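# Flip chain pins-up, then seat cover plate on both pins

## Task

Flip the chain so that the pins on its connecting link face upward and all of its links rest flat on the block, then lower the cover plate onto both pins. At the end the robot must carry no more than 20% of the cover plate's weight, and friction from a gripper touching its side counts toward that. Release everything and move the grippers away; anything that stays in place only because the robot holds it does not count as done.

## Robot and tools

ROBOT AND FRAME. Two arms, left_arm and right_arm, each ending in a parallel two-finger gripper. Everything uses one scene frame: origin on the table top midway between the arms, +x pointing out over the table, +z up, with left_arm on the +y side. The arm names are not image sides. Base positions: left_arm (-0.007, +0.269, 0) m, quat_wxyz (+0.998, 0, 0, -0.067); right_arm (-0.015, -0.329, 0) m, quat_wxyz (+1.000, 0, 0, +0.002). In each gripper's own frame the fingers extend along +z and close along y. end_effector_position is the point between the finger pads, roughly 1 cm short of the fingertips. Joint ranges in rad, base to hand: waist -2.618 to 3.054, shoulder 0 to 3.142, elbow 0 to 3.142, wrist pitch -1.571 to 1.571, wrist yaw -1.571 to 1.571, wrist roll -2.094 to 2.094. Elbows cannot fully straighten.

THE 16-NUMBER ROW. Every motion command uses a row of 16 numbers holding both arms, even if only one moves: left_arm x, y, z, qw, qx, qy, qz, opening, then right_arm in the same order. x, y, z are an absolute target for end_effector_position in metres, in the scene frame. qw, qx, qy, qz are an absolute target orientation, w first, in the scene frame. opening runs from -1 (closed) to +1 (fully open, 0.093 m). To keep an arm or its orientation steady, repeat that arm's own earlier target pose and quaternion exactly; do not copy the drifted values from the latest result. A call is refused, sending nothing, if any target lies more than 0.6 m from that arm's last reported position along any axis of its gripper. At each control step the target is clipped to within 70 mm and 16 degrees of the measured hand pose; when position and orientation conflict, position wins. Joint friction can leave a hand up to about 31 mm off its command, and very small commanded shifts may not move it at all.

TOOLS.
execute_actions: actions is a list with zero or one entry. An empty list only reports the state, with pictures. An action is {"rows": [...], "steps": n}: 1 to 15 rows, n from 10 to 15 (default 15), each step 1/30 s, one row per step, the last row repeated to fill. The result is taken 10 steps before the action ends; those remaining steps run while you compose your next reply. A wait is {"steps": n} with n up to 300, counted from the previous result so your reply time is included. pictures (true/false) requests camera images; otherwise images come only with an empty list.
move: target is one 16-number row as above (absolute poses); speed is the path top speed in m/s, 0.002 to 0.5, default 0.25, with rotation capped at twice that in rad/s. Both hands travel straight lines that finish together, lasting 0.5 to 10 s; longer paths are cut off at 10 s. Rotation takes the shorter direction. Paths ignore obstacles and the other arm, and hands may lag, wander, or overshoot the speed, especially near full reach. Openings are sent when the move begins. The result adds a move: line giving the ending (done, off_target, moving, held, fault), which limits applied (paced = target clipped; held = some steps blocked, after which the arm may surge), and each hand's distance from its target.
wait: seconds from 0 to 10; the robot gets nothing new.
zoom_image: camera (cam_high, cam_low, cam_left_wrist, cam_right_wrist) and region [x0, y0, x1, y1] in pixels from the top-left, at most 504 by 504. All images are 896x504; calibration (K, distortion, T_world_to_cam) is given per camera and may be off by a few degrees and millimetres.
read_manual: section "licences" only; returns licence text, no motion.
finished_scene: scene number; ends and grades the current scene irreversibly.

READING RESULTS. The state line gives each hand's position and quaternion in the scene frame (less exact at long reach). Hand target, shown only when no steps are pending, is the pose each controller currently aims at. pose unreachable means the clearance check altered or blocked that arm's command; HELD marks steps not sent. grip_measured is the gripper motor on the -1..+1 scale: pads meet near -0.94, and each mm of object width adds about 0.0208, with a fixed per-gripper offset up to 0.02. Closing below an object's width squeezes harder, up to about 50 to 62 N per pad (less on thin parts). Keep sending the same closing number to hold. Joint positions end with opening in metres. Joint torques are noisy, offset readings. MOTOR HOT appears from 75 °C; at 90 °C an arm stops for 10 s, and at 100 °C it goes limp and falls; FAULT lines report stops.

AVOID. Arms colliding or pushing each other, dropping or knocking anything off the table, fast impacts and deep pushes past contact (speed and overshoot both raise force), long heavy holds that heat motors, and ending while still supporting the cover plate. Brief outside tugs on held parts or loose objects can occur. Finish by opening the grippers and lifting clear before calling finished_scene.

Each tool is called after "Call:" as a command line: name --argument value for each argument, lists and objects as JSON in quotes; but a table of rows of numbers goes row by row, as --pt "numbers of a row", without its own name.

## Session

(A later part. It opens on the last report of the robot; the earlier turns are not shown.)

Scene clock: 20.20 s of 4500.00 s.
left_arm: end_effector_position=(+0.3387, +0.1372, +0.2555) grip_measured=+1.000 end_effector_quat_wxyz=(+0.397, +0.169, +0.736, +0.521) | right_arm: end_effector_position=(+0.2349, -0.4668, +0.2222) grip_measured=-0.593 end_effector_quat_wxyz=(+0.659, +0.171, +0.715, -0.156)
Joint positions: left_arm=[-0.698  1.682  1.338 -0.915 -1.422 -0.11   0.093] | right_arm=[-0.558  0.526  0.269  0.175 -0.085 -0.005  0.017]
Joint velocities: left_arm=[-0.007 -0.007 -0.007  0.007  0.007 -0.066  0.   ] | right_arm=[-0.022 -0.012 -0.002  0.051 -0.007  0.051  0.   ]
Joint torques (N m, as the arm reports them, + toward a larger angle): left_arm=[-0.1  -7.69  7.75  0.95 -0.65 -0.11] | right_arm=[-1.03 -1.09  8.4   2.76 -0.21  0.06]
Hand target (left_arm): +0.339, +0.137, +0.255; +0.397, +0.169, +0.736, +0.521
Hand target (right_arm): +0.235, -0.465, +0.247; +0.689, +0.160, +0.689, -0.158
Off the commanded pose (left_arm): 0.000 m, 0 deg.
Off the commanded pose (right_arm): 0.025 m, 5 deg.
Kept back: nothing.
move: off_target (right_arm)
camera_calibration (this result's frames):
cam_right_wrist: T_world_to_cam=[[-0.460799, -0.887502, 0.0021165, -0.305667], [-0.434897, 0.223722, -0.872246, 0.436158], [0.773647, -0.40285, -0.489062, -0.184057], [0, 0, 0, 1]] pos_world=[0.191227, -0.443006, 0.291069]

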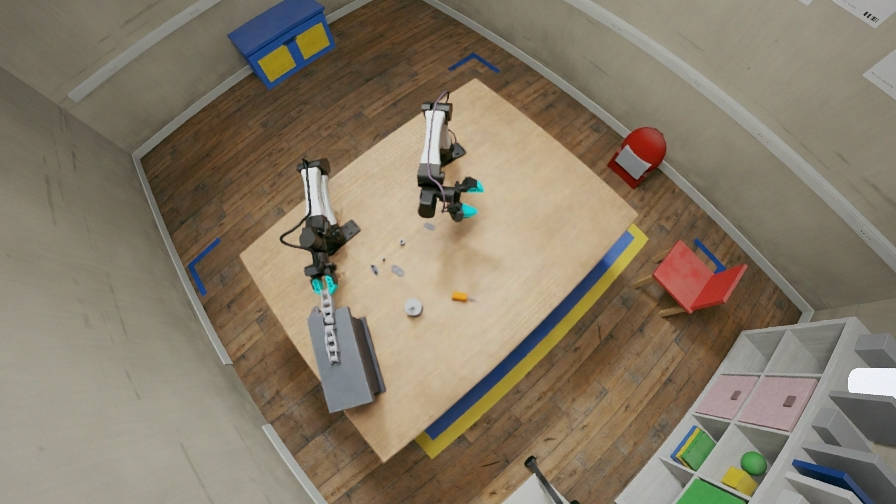

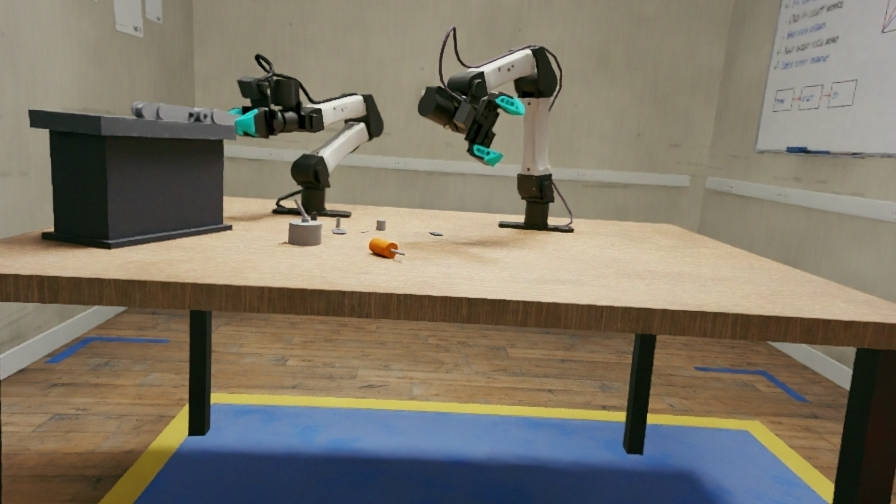

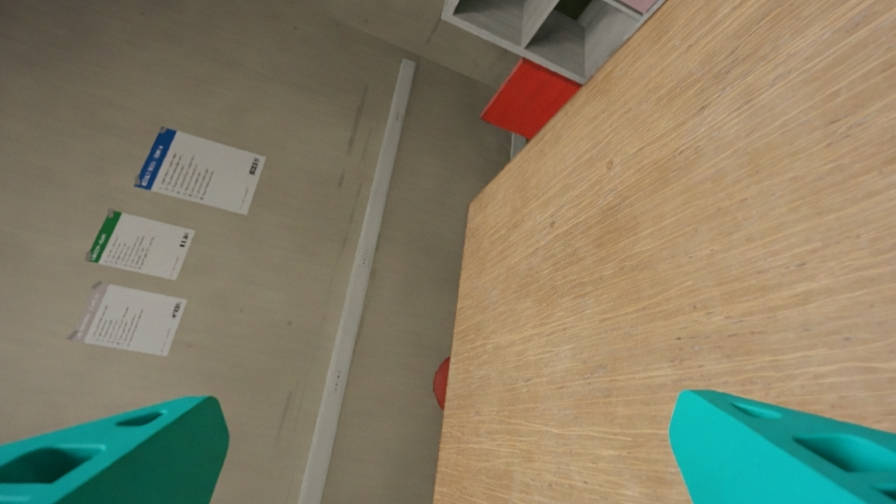

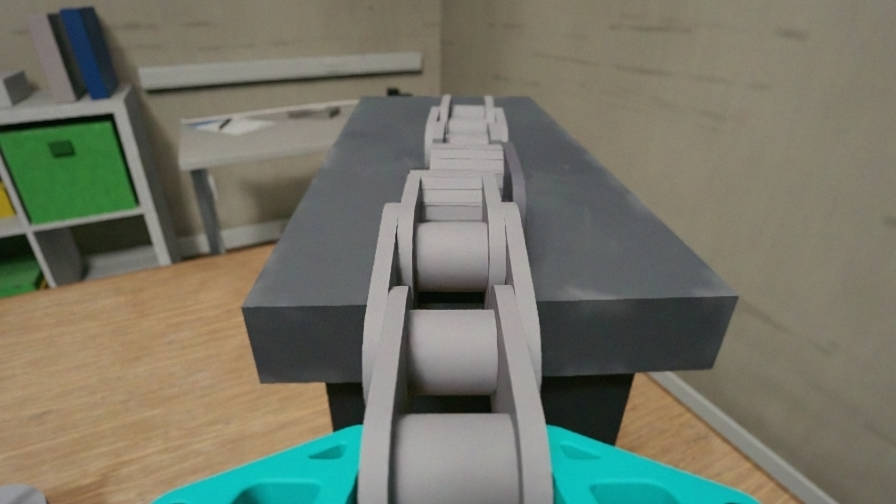

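Call:
move --target '[0.3387,0.1372,0.2555,0.397,0.169,0.736,0.521,1,0.25,-0.45,0.266,0.695,0.13,0.695,-0.13,-0.65]' --speed 0.03

Call:
move --target '[0.3387,0.1372,0.2555,0.397,0.169,0.736,0.521,1,0.238,-0.478,0.262,0.6,0.6,0.375,0.375,-0.65]' --speed 0.2

Scene clock: 23.07 s of 4500.00 s.
left_arm: end_effector_position=(+0.3387, +0.1372, +0.2555) grip_measured=+1.000 end_effector_quat_wxyz=(+0.397, +0.169, +0.736, +0.521) | right_arm: end_effector_position=(+0.2395, -0.4569, +0.2329) grip_measured=-0.593 end_effector_quat_wxyz=(+0.659, +0.157, +0.722, -0.138)
Joint positions: left_arm=[-0.698  1.682  1.338 -0.915 -1.422 -0.11   0.093] | right_arm=[-0.532  0.526  0.322  0.111 -0.106 -0.002  0.017]
Joint velocities: left_arm=[-0.012  0.012  0.012  0.051  0.037 -0.037  0.   ] | right_arm=[-0.002  0.012  0.007 -0.11   0.051 -0.037 -0.001]
Joint torques (N m, as the arm reports them, + toward a larger angle): left_arm=[-0.22 -7.7   7.73  0.95 -0.62 -0.14] | right_arm=[ 0.39  1.28  9.86  2.92 -0.37  0.03]
Hand target (left_arm): +0.339, +0.137, +0.255; +0.397, +0.169, +0.736, +0.521
Hand target (right_arm): +0.247, -0.449, +0.265; +0.694, +0.130, +0.696, -0.130
Off the commanded pose (left_arm): 0.000 m, 0 deg.
Off the commanded pose (right_arm): 0.035 m, 6 deg.
Kept back: nothing.
move: off_target (right_arm)
camera_calibration (this result's frames):
cam_right_wrist: T_world_to_cam=[[-0.418919, -0.908019, -0.00288936, -0.312983], [-0.451333, 0.210983, -0.867055, 0.442235], [0.787912, -0.361922, -0.498204, -0.161002], [0, 0, 0, 1]] pos_world=[0.195337, -0.435769, 0.302326]

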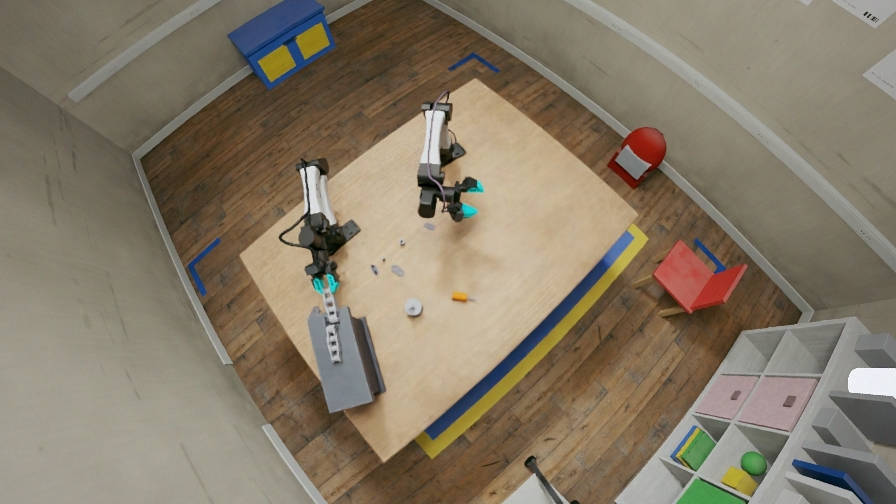

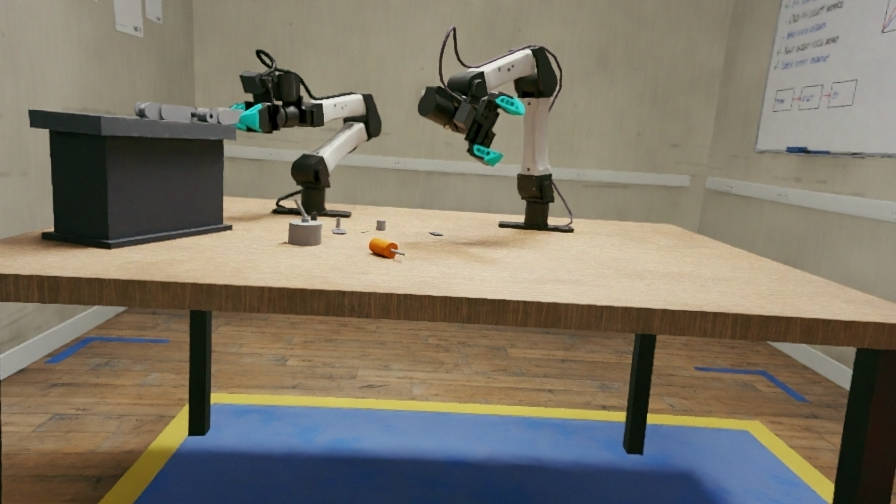

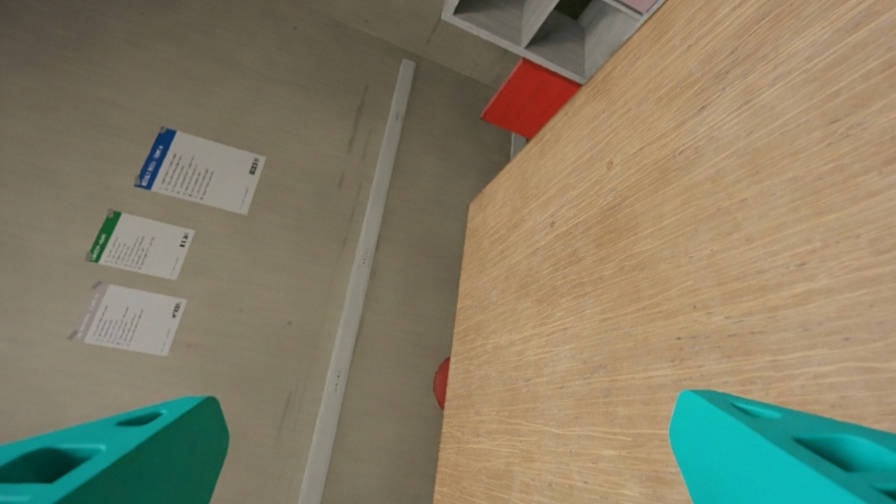

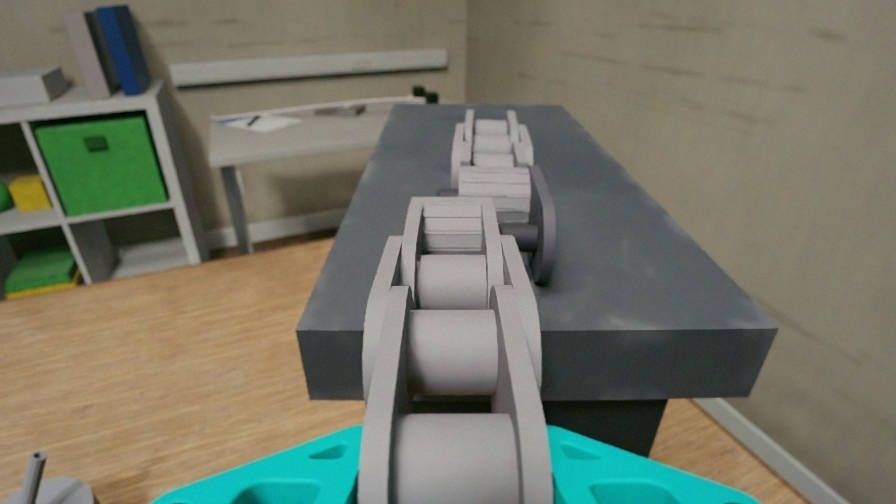

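Scene clock: 27.47 s of 4500.00 s.
left_arm: end_effector_position=(+0.3387, +0.1372, +0.2555) grip_measured=+1.000 end_effector_quat_wxyz=(+0.397, +0.169, +0.736, +0.521) | right_arm: end_effector_position=(+0.2364, -0.4723, +0.2383) grip_measured=-0.593 end_effector_quat_wxyz=(+0.574, +0.617, +0.390, +0.371)
Joint positions: left_arm=[-0.698  1.682  1.338 -0.915 -1.422 -0.11   0.093] | right_arm=[-0.637  0.562  0.322  0.173 -0.199  1.568  0.017]
Joint velocities: left_arm=[ 0.007  0.007 -0.007 -0.007 -0.022 -0.051  0.   ] | right_arm=[ 0.002  0.002 -0.012  0.022  0.022  0.022 -0.001]
Joint torques (N m, as the arm reports them, + toward a larger angle): left_arm=[-0.05 -7.67  7.71  0.96 -0.6  -0.12] | right_arm=[-1.04  0.72  9.02  2.77  0.06 -0.02]
Hand target (left_arm): +0.339, +0.137, +0.255; +0.397, +0.169, +0.736, +0.521
Hand target (right_arm): +0.237, -0.477, +0.262; +0.599, +0.600, +0.374, +0.376
Off the commanded pose (left_arm): 0.000 m, 0 deg.
Off the commanded pose (right_arm): 0.024 m, 4 deg.
Kept back: nothing.
move: off_target (right_arm)
camera_calibration (this result's frames):
cam_right_wrist: T_world_to_cam=[[-0.0662289, 0.0388327, -0.997049, 0.272422], [0.00520304, 0.999242, 0.0385725, 0.497274], [0.997791, -0.00263306, -0.0663807, -0.14432], [0, 0, 0, 1]] pos_world=[0.159456, -0.507856, 0.242857]

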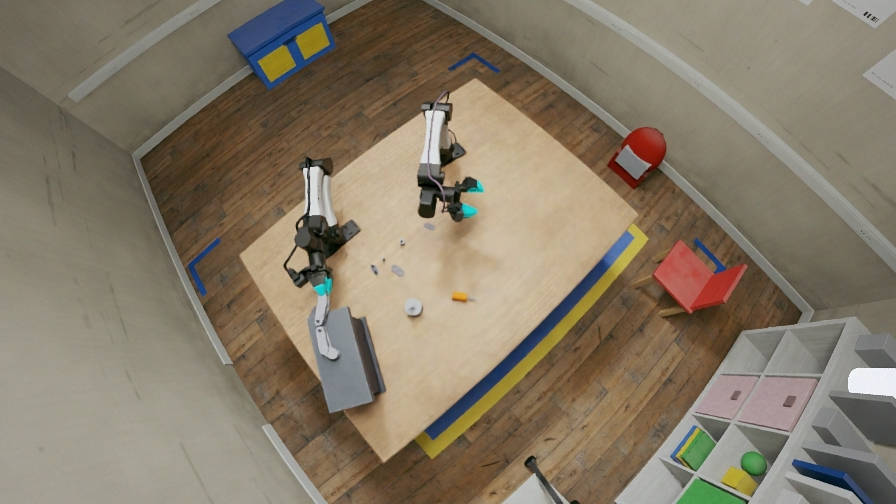

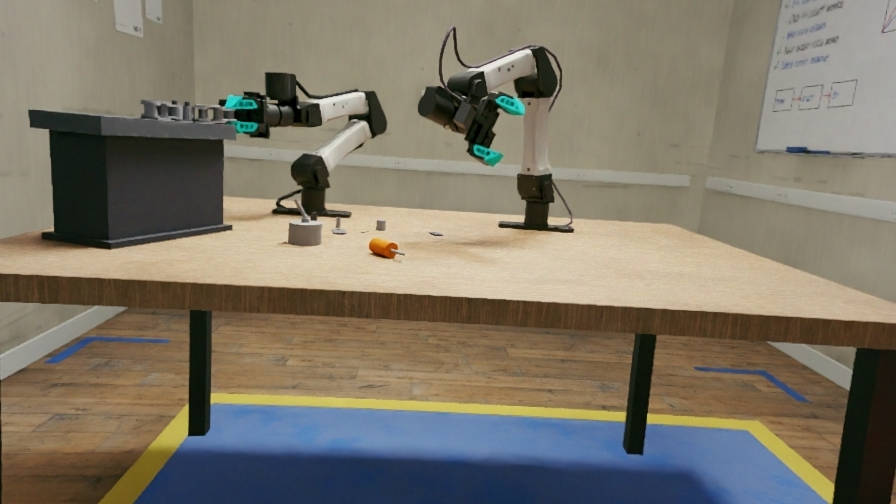

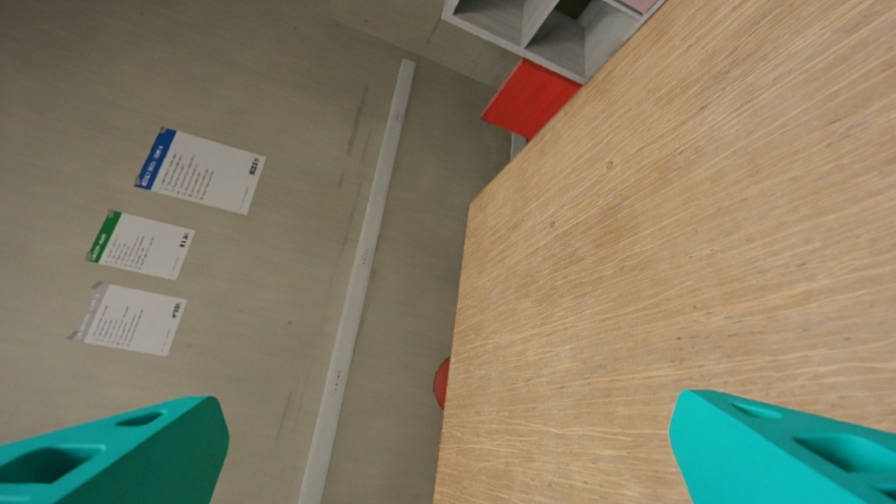

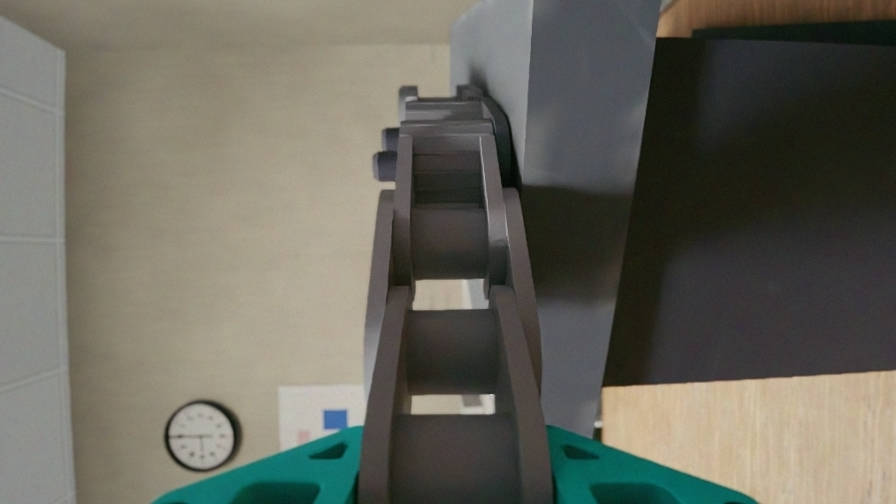

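Call:
move --target '[0.3387,0.1372,0.2555,0.397,0.169,0.736,0.521,1,0.236,-0.472,0.24,0.6,0.6,0.375,0.375,0.6]' --speed 0.05

Call:
move --target '[0.3387,0.1372,0.2555,0.397,0.169,0.736,0.521,1,0.185,-0.447,0.245,0.6,0.6,0.375,0.375,0.6]' --speed 0.08

Scene clock: 29.07 s of 4500.00 s.
left_arm: end_effector_position=(+0.3387, +0.1372, +0.2555) grip_measured=+1.000 end_effector_quat_wxyz=(+0.397, +0.169, +0.736, +0.521) | right_arm: end_effector_position=(+0.2366, -0.4736, +0.2459) grip_measured=+0.599 end_effector_quat_wxyz=(+0.599, +0.599, +0.376, +0.375)
Joint positions: left_arm=[-0.698  1.682  1.338 -0.915 -1.422 -0.11   0.093] | right_arm=[-0.621  0.562  0.289  0.272 -0.166  1.57   0.074]
Joint velocities: left_arm=[ 0.012 -0.002 -0.002 -0.007 -0.022  0.022  0.   ] | right_arm=[ 0.012 -0.027  0.027  0.007  0.022 -0.007  0.   ]
Joint torques (N m, as the arm reports them, + toward a larger angle): left_arm=[-0.12 -7.73  7.6   0.98 -0.59 -0.19] | right_arm=[ 0.01 -0.98  5.51  2.36  0.04 -0.04]
Hand target (left_arm): +0.339, +0.137, +0.255; +0.397, +0.169, +0.736, +0.521
Hand target (right_arm): +0.236, -0.472, +0.240; +0.599, +0.599, +0.375, +0.375
Off the commanded pose (left_arm): 0.000 m, 0 deg.
Off the commanded pose (right_arm): 0.006 m, 0 deg.
Kept back: nothing.
move: done
camera_calibration (this result's frames):
cam_right_wrist: T_world_to_cam=[[-0.0119371, 0.00156443, -0.999928, 0.250259], [0.0217281, 0.999763, 0.00130478, 0.503832], [0.999693, -0.0217109, -0.0119683, -0.166866], [0, 0, 0, 1]] pos_world=[0.158855, -0.507727, 0.247586]

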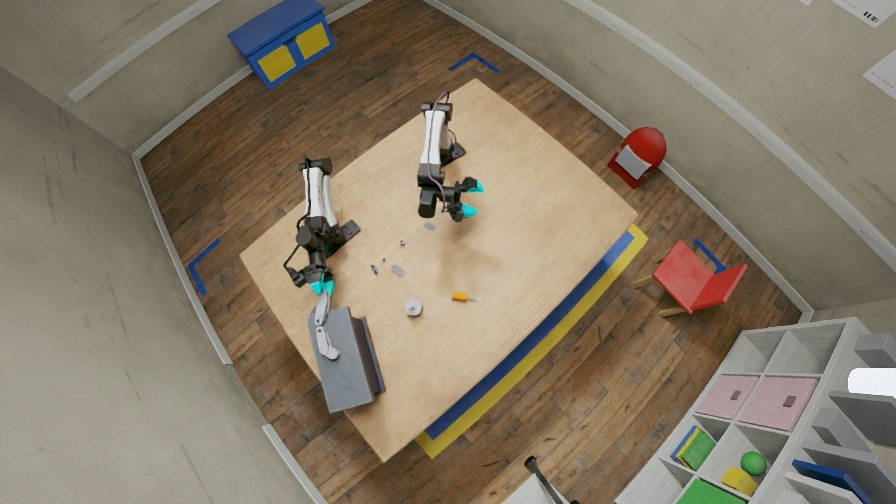

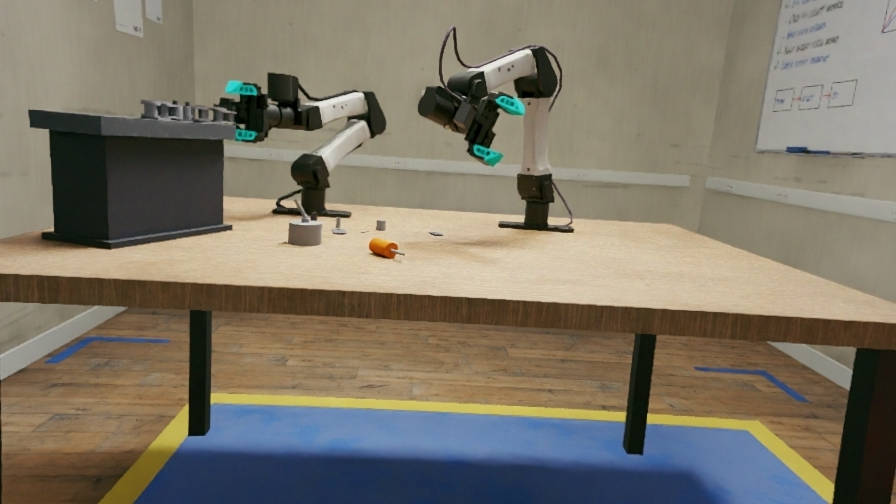

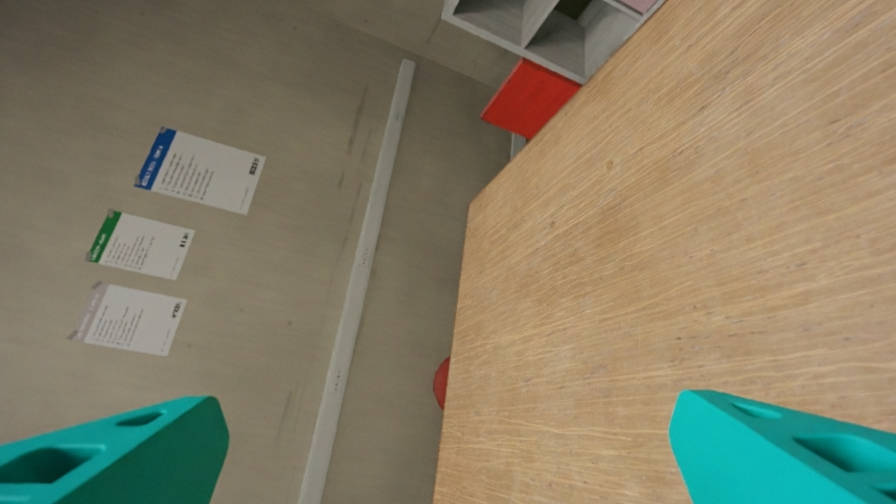

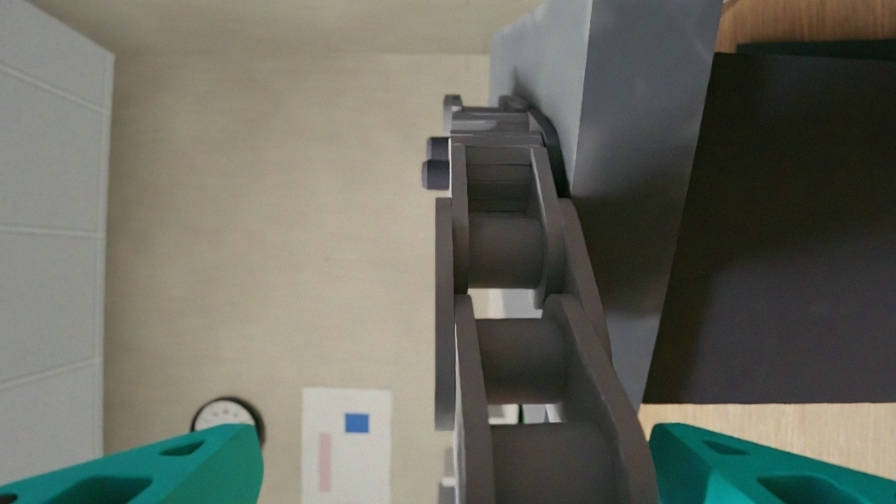

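Scene clock: 30.47 s of 4500.00 s.
left_arm: end_effector_position=(+0.3387, +0.1372, +0.2555) grip_measured=+1.000 end_effector_quat_wxyz=(+0.397, +0.169, +0.736, +0.521) | right_arm: end_effector_position=(+0.1877, -0.4494, +0.2433) grip_measured=+0.599 end_effector_quat_wxyz=(+0.595, +0.605, +0.376, +0.373)
Joint positions: left_arm=[-0.698  1.682  1.338 -0.915 -1.422 -0.11   0.093] | right_arm=[-0.734  0.164  0.289 -0.14  -0.274  1.571  0.074]
Joint velocities: left_arm=[ 0.007 -0.007  0.007 -0.022 -0.051 -0.007  0.   ] | right_arm=[ 0.012 -0.022  0.007  0.022 -0.066  0.007 -0.   ]
Joint torques (N m, as the arm reports them, + toward a larger angle): left_arm=[-0.04 -7.68  7.83  0.98 -0.6  -0.14] | right_arm=[-1.25 -0.21  6.49  2.14 -0.11 -0.01]
Hand target (left_arm): +0.339, +0.137, +0.255; +0.397, +0.169, +0.736, +0.521
Hand target (right_arm): +0.185, -0.448, +0.246; +0.599, +0.600, +0.374, +0.376
Off the commanded pose (left_arm): 0.000 m, 0 deg.
Off the commanded pose (right_arm): 0.004 m, 1 deg.
Kept back: nothing.
move: done
camera_calibration (this result's frames):
cam_right_wrist: T_world_to_cam=[[-0.0222441, 0.0114149, -0.999687, 0.253372], [0.0263702, 0.999594, 0.0108271, 0.47742], [0.999405, -0.0261211, -0.0225361, -0.116821], [0, 0, 0, 1]] pos_world=[0.109798, -0.48317, 0.245491]

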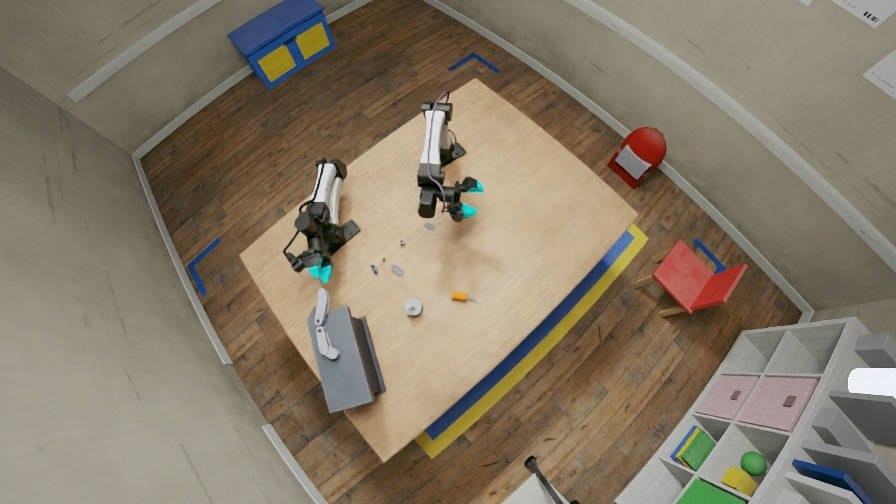

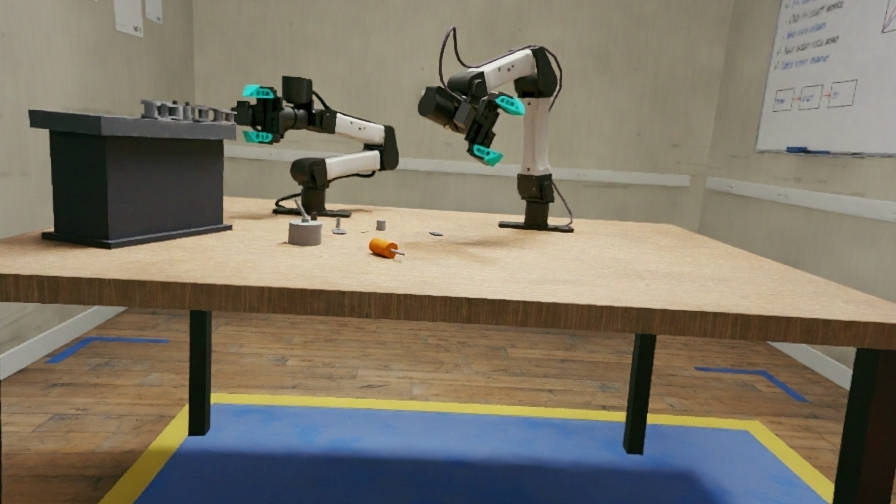

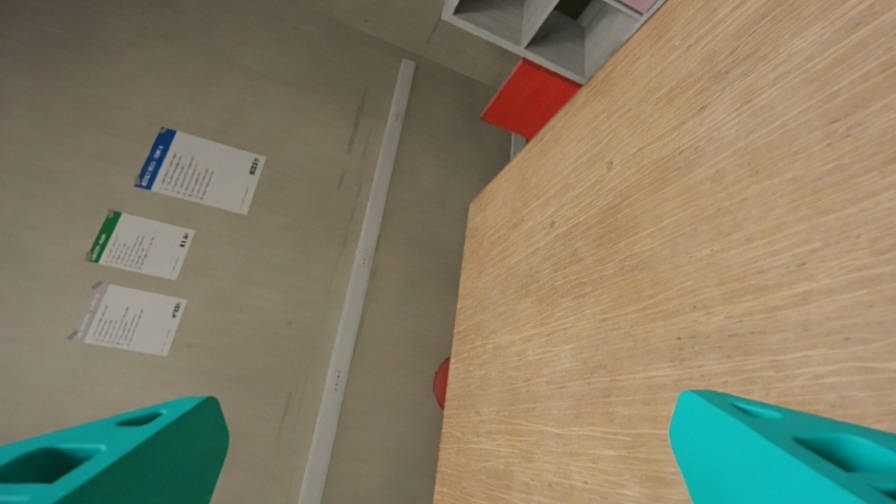

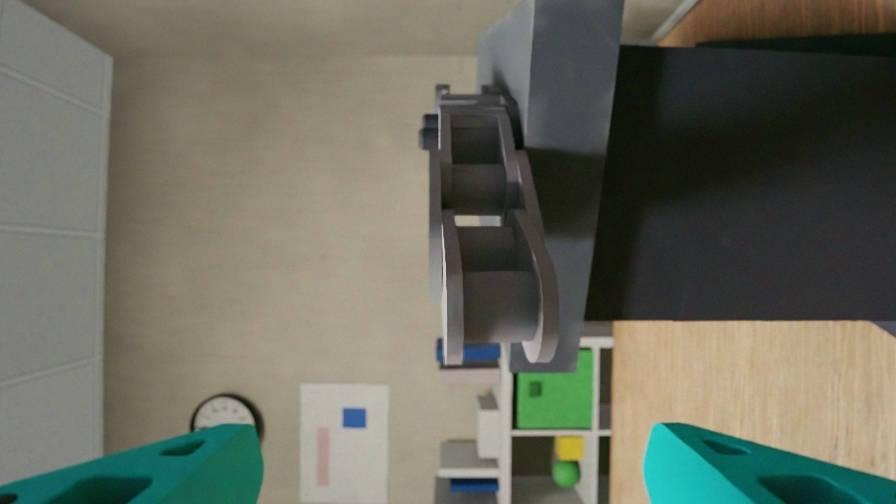

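Far end ≈ (0.41,-0.565).

Call:
move --target '[0.3387,0.1372,0.2555,0.397,0.169,0.736,0.521,1,0.2,-0.45,0.37,0.689,0.159,0.689,-0.159,0.6]' --speed 0.4

Call:
move --target '[0.3387,0.1372,0.2555,0.397,0.169,0.736,0.521,1,0.34,-0.55,0.34,0.380,0.113,0.917,-0.047,0.6]'

Scene clock: 33.47 s of 4500.00 s.
left_arm: end_effector_position=(+0.3387, +0.1372, +0.2555) grip_measured=+1.000 end_effector_quat_wxyz=(+0.397, +0.169, +0.736, +0.521) | right_arm: end_effector_position=(+0.2001, -0.4503, +0.3619) grip_measured=+0.599 end_effector_quat_wxyz=(+0.688, +0.161, +0.690, -0.154)
Joint positions: left_arm=[-0.698  1.682  1.338 -0.915 -1.422 -0.11   0.093] | right_arm=[-0.649  0.488  0.77  -0.287 -0.194  0.008  0.074]
Joint velocities: left_arm=[-0.007  0.007  0.007 -0.051 -0.007  0.051  0.   ] | right_arm=[-0.012 -0.017  0.007  0.022 -0.022  0.007 -0.001]
Joint torques (N m, as the arm reports them, + toward a larger angle): left_arm=[-0.18 -7.6   7.63  1.   -0.6  -0.13] | right_arm=[-0.04  2.36  8.07  2.13  0.08 -0.07]
Hand target (left_arm): +0.339, +0.137, +0.255; +0.397, +0.169, +0.736, +0.521
Hand target (right_arm): +0.201, -0.451, +0.370; +0.689, +0.158, +0.689, -0.159
Off the commanded pose (left_arm): 0.000 m, 0 deg.
Off the commanded pose (right_arm): 0.008 m, 1 deg.
Kept back: nothing.
move: done
camera_calibration (this result's frames):
cam_right_wrist: T_world_to_cam=[[-0.445207, -0.89541, -0.00569926, -0.311184], [-0.374731, 0.192094, -0.907015, 0.525506], [0.813245, -0.401674, -0.421059, -0.114233], [0, 0, 0, 1]] pos_world=[0.151281, -0.425468, 0.426769]

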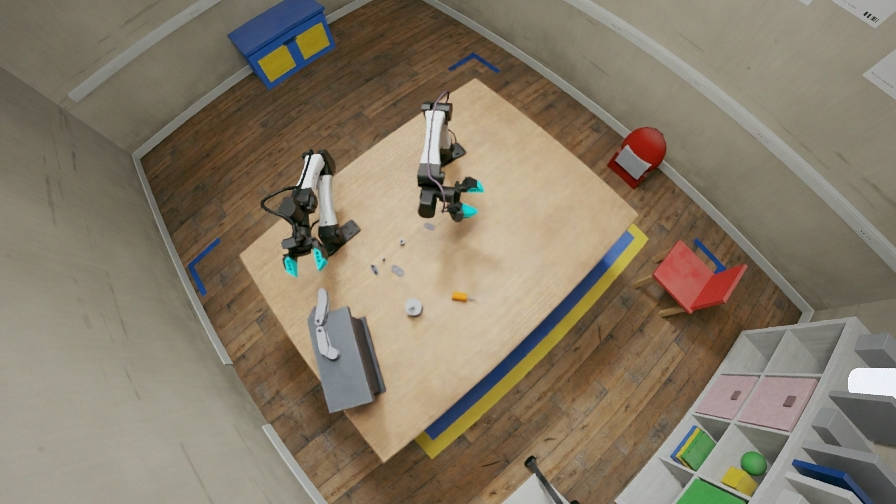

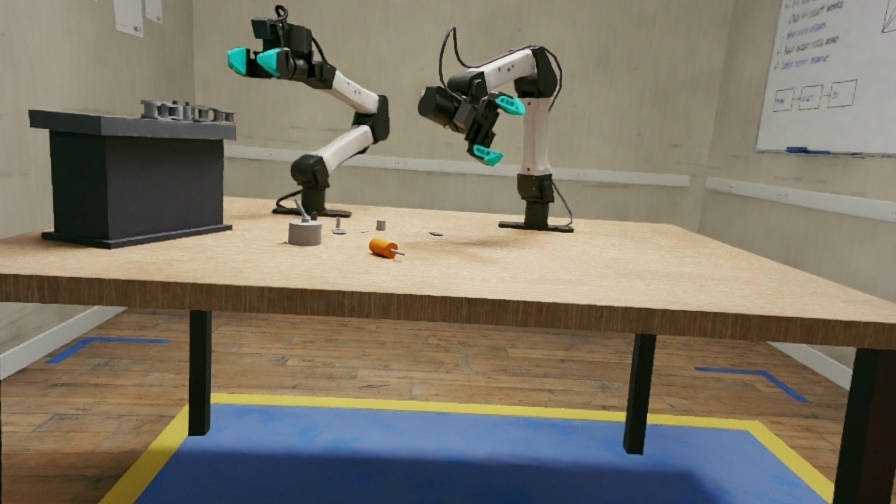

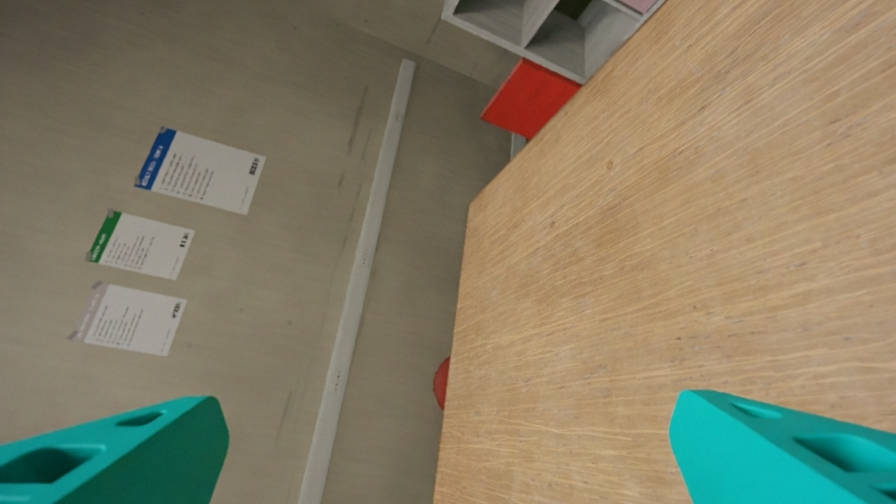

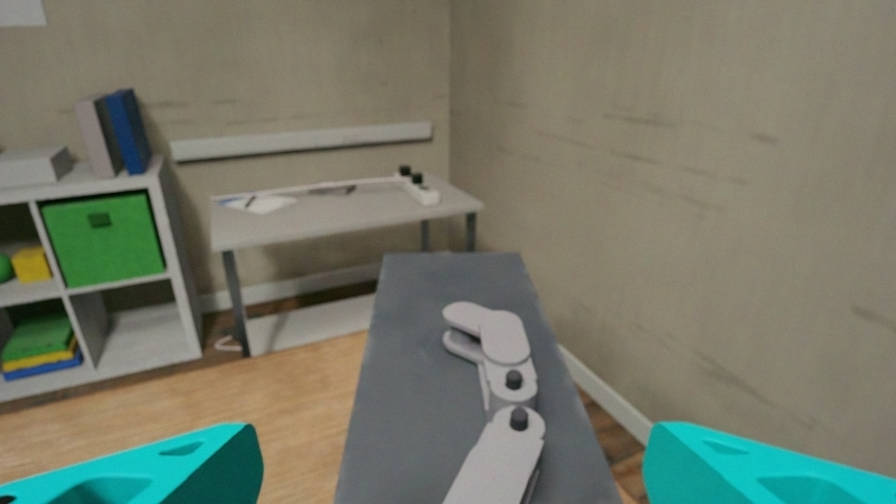

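Scene clock: 35.87 s of 4500.00 s.
left_arm: end_effector_position=(+0.3387, +0.1372, +0.2555) grip_measured=+1.000 end_effector_quat_wxyz=(+0.397, +0.169, +0.736, +0.521) | right_arm: end_effector_position=(+0.3342, -0.5479, +0.3348) grip_measured=+0.599 end_effector_quat_wxyz=(+0.375, +0.122, +0.918, -0.047)
Joint positions: left_arm=[-0.698  1.682  1.338 -0.915 -1.422 -0.11   0.093] | right_arm=[-0.681  1.639  1.955 -1.156 -0.289 -0.301  0.074]
Joint velocities: left_arm=[0.007 0.002 0.007 0.066 0.007 0.095 0.   ] | right_arm=[-0.002  0.002  0.002 -0.022  0.007  0.007  0.   ]
Joint torques (N m, as the arm reports them, + toward a larger angle): left_arm=[-0.25 -7.77  7.68  0.92 -0.59 -0.13] | right_arm=[ 0.07 -6.42  7.6   1.7  -0.1  -0.07]
Hand target (left_arm): +0.339, +0.137, +0.255; +0.397, +0.169, +0.736, +0.521
Hand target (right_arm): +0.339, -0.548, +0.338; +0.377, +0.115, +0.918, -0.053
Off the commanded pose (left_arm): 0.000 m, 0 deg.
Off the commanded pose (right_arm): 0.008 m, 1 deg.
Kept back: nothing.
move: done
camera_calibration (this result's frames):
cam_right_wrist: T_world_to_cam=[[-0.264201, -0.964454, 0.00519711, -0.441046], [-0.907557, 0.246784, -0.339762, 0.588118], [0.326402, -0.094482, -0.940497, 0.231067], [0, 0, 0, 1]] pos_world=[0.341805, -0.548675, 0.41943]

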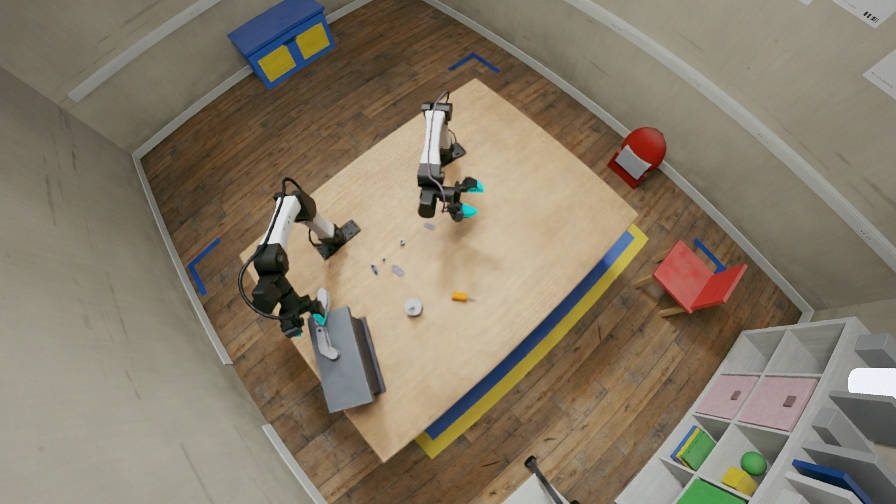

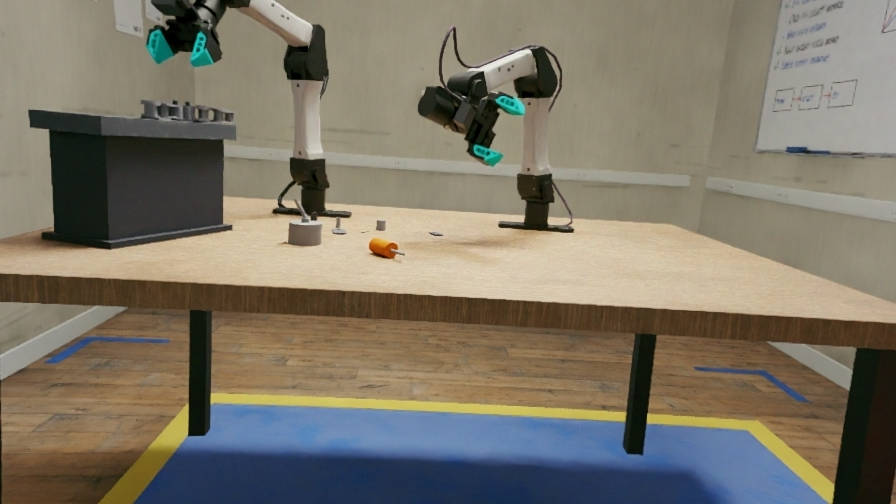

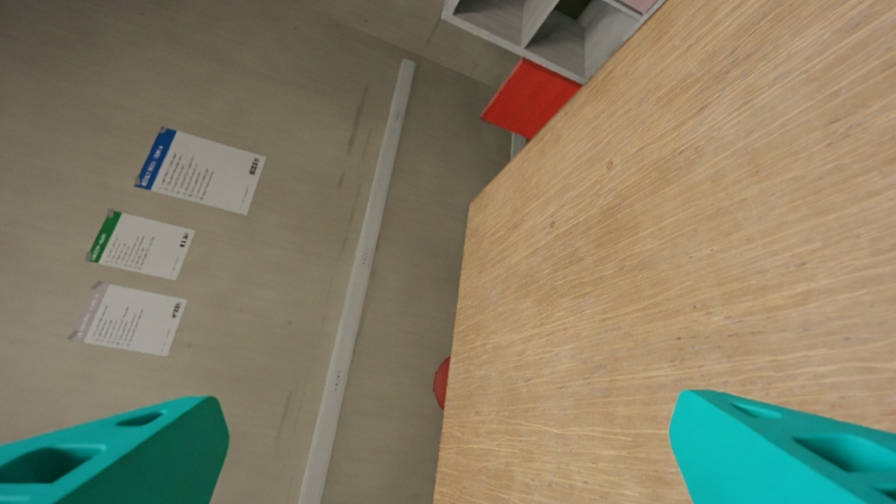

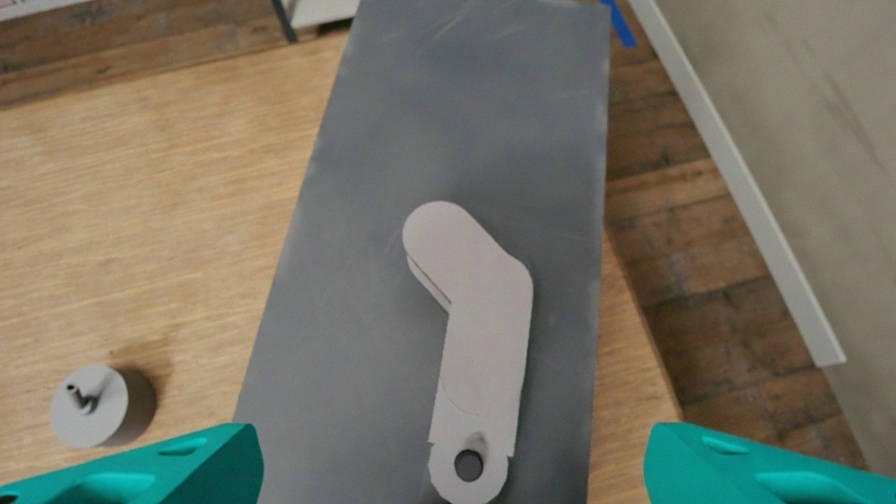

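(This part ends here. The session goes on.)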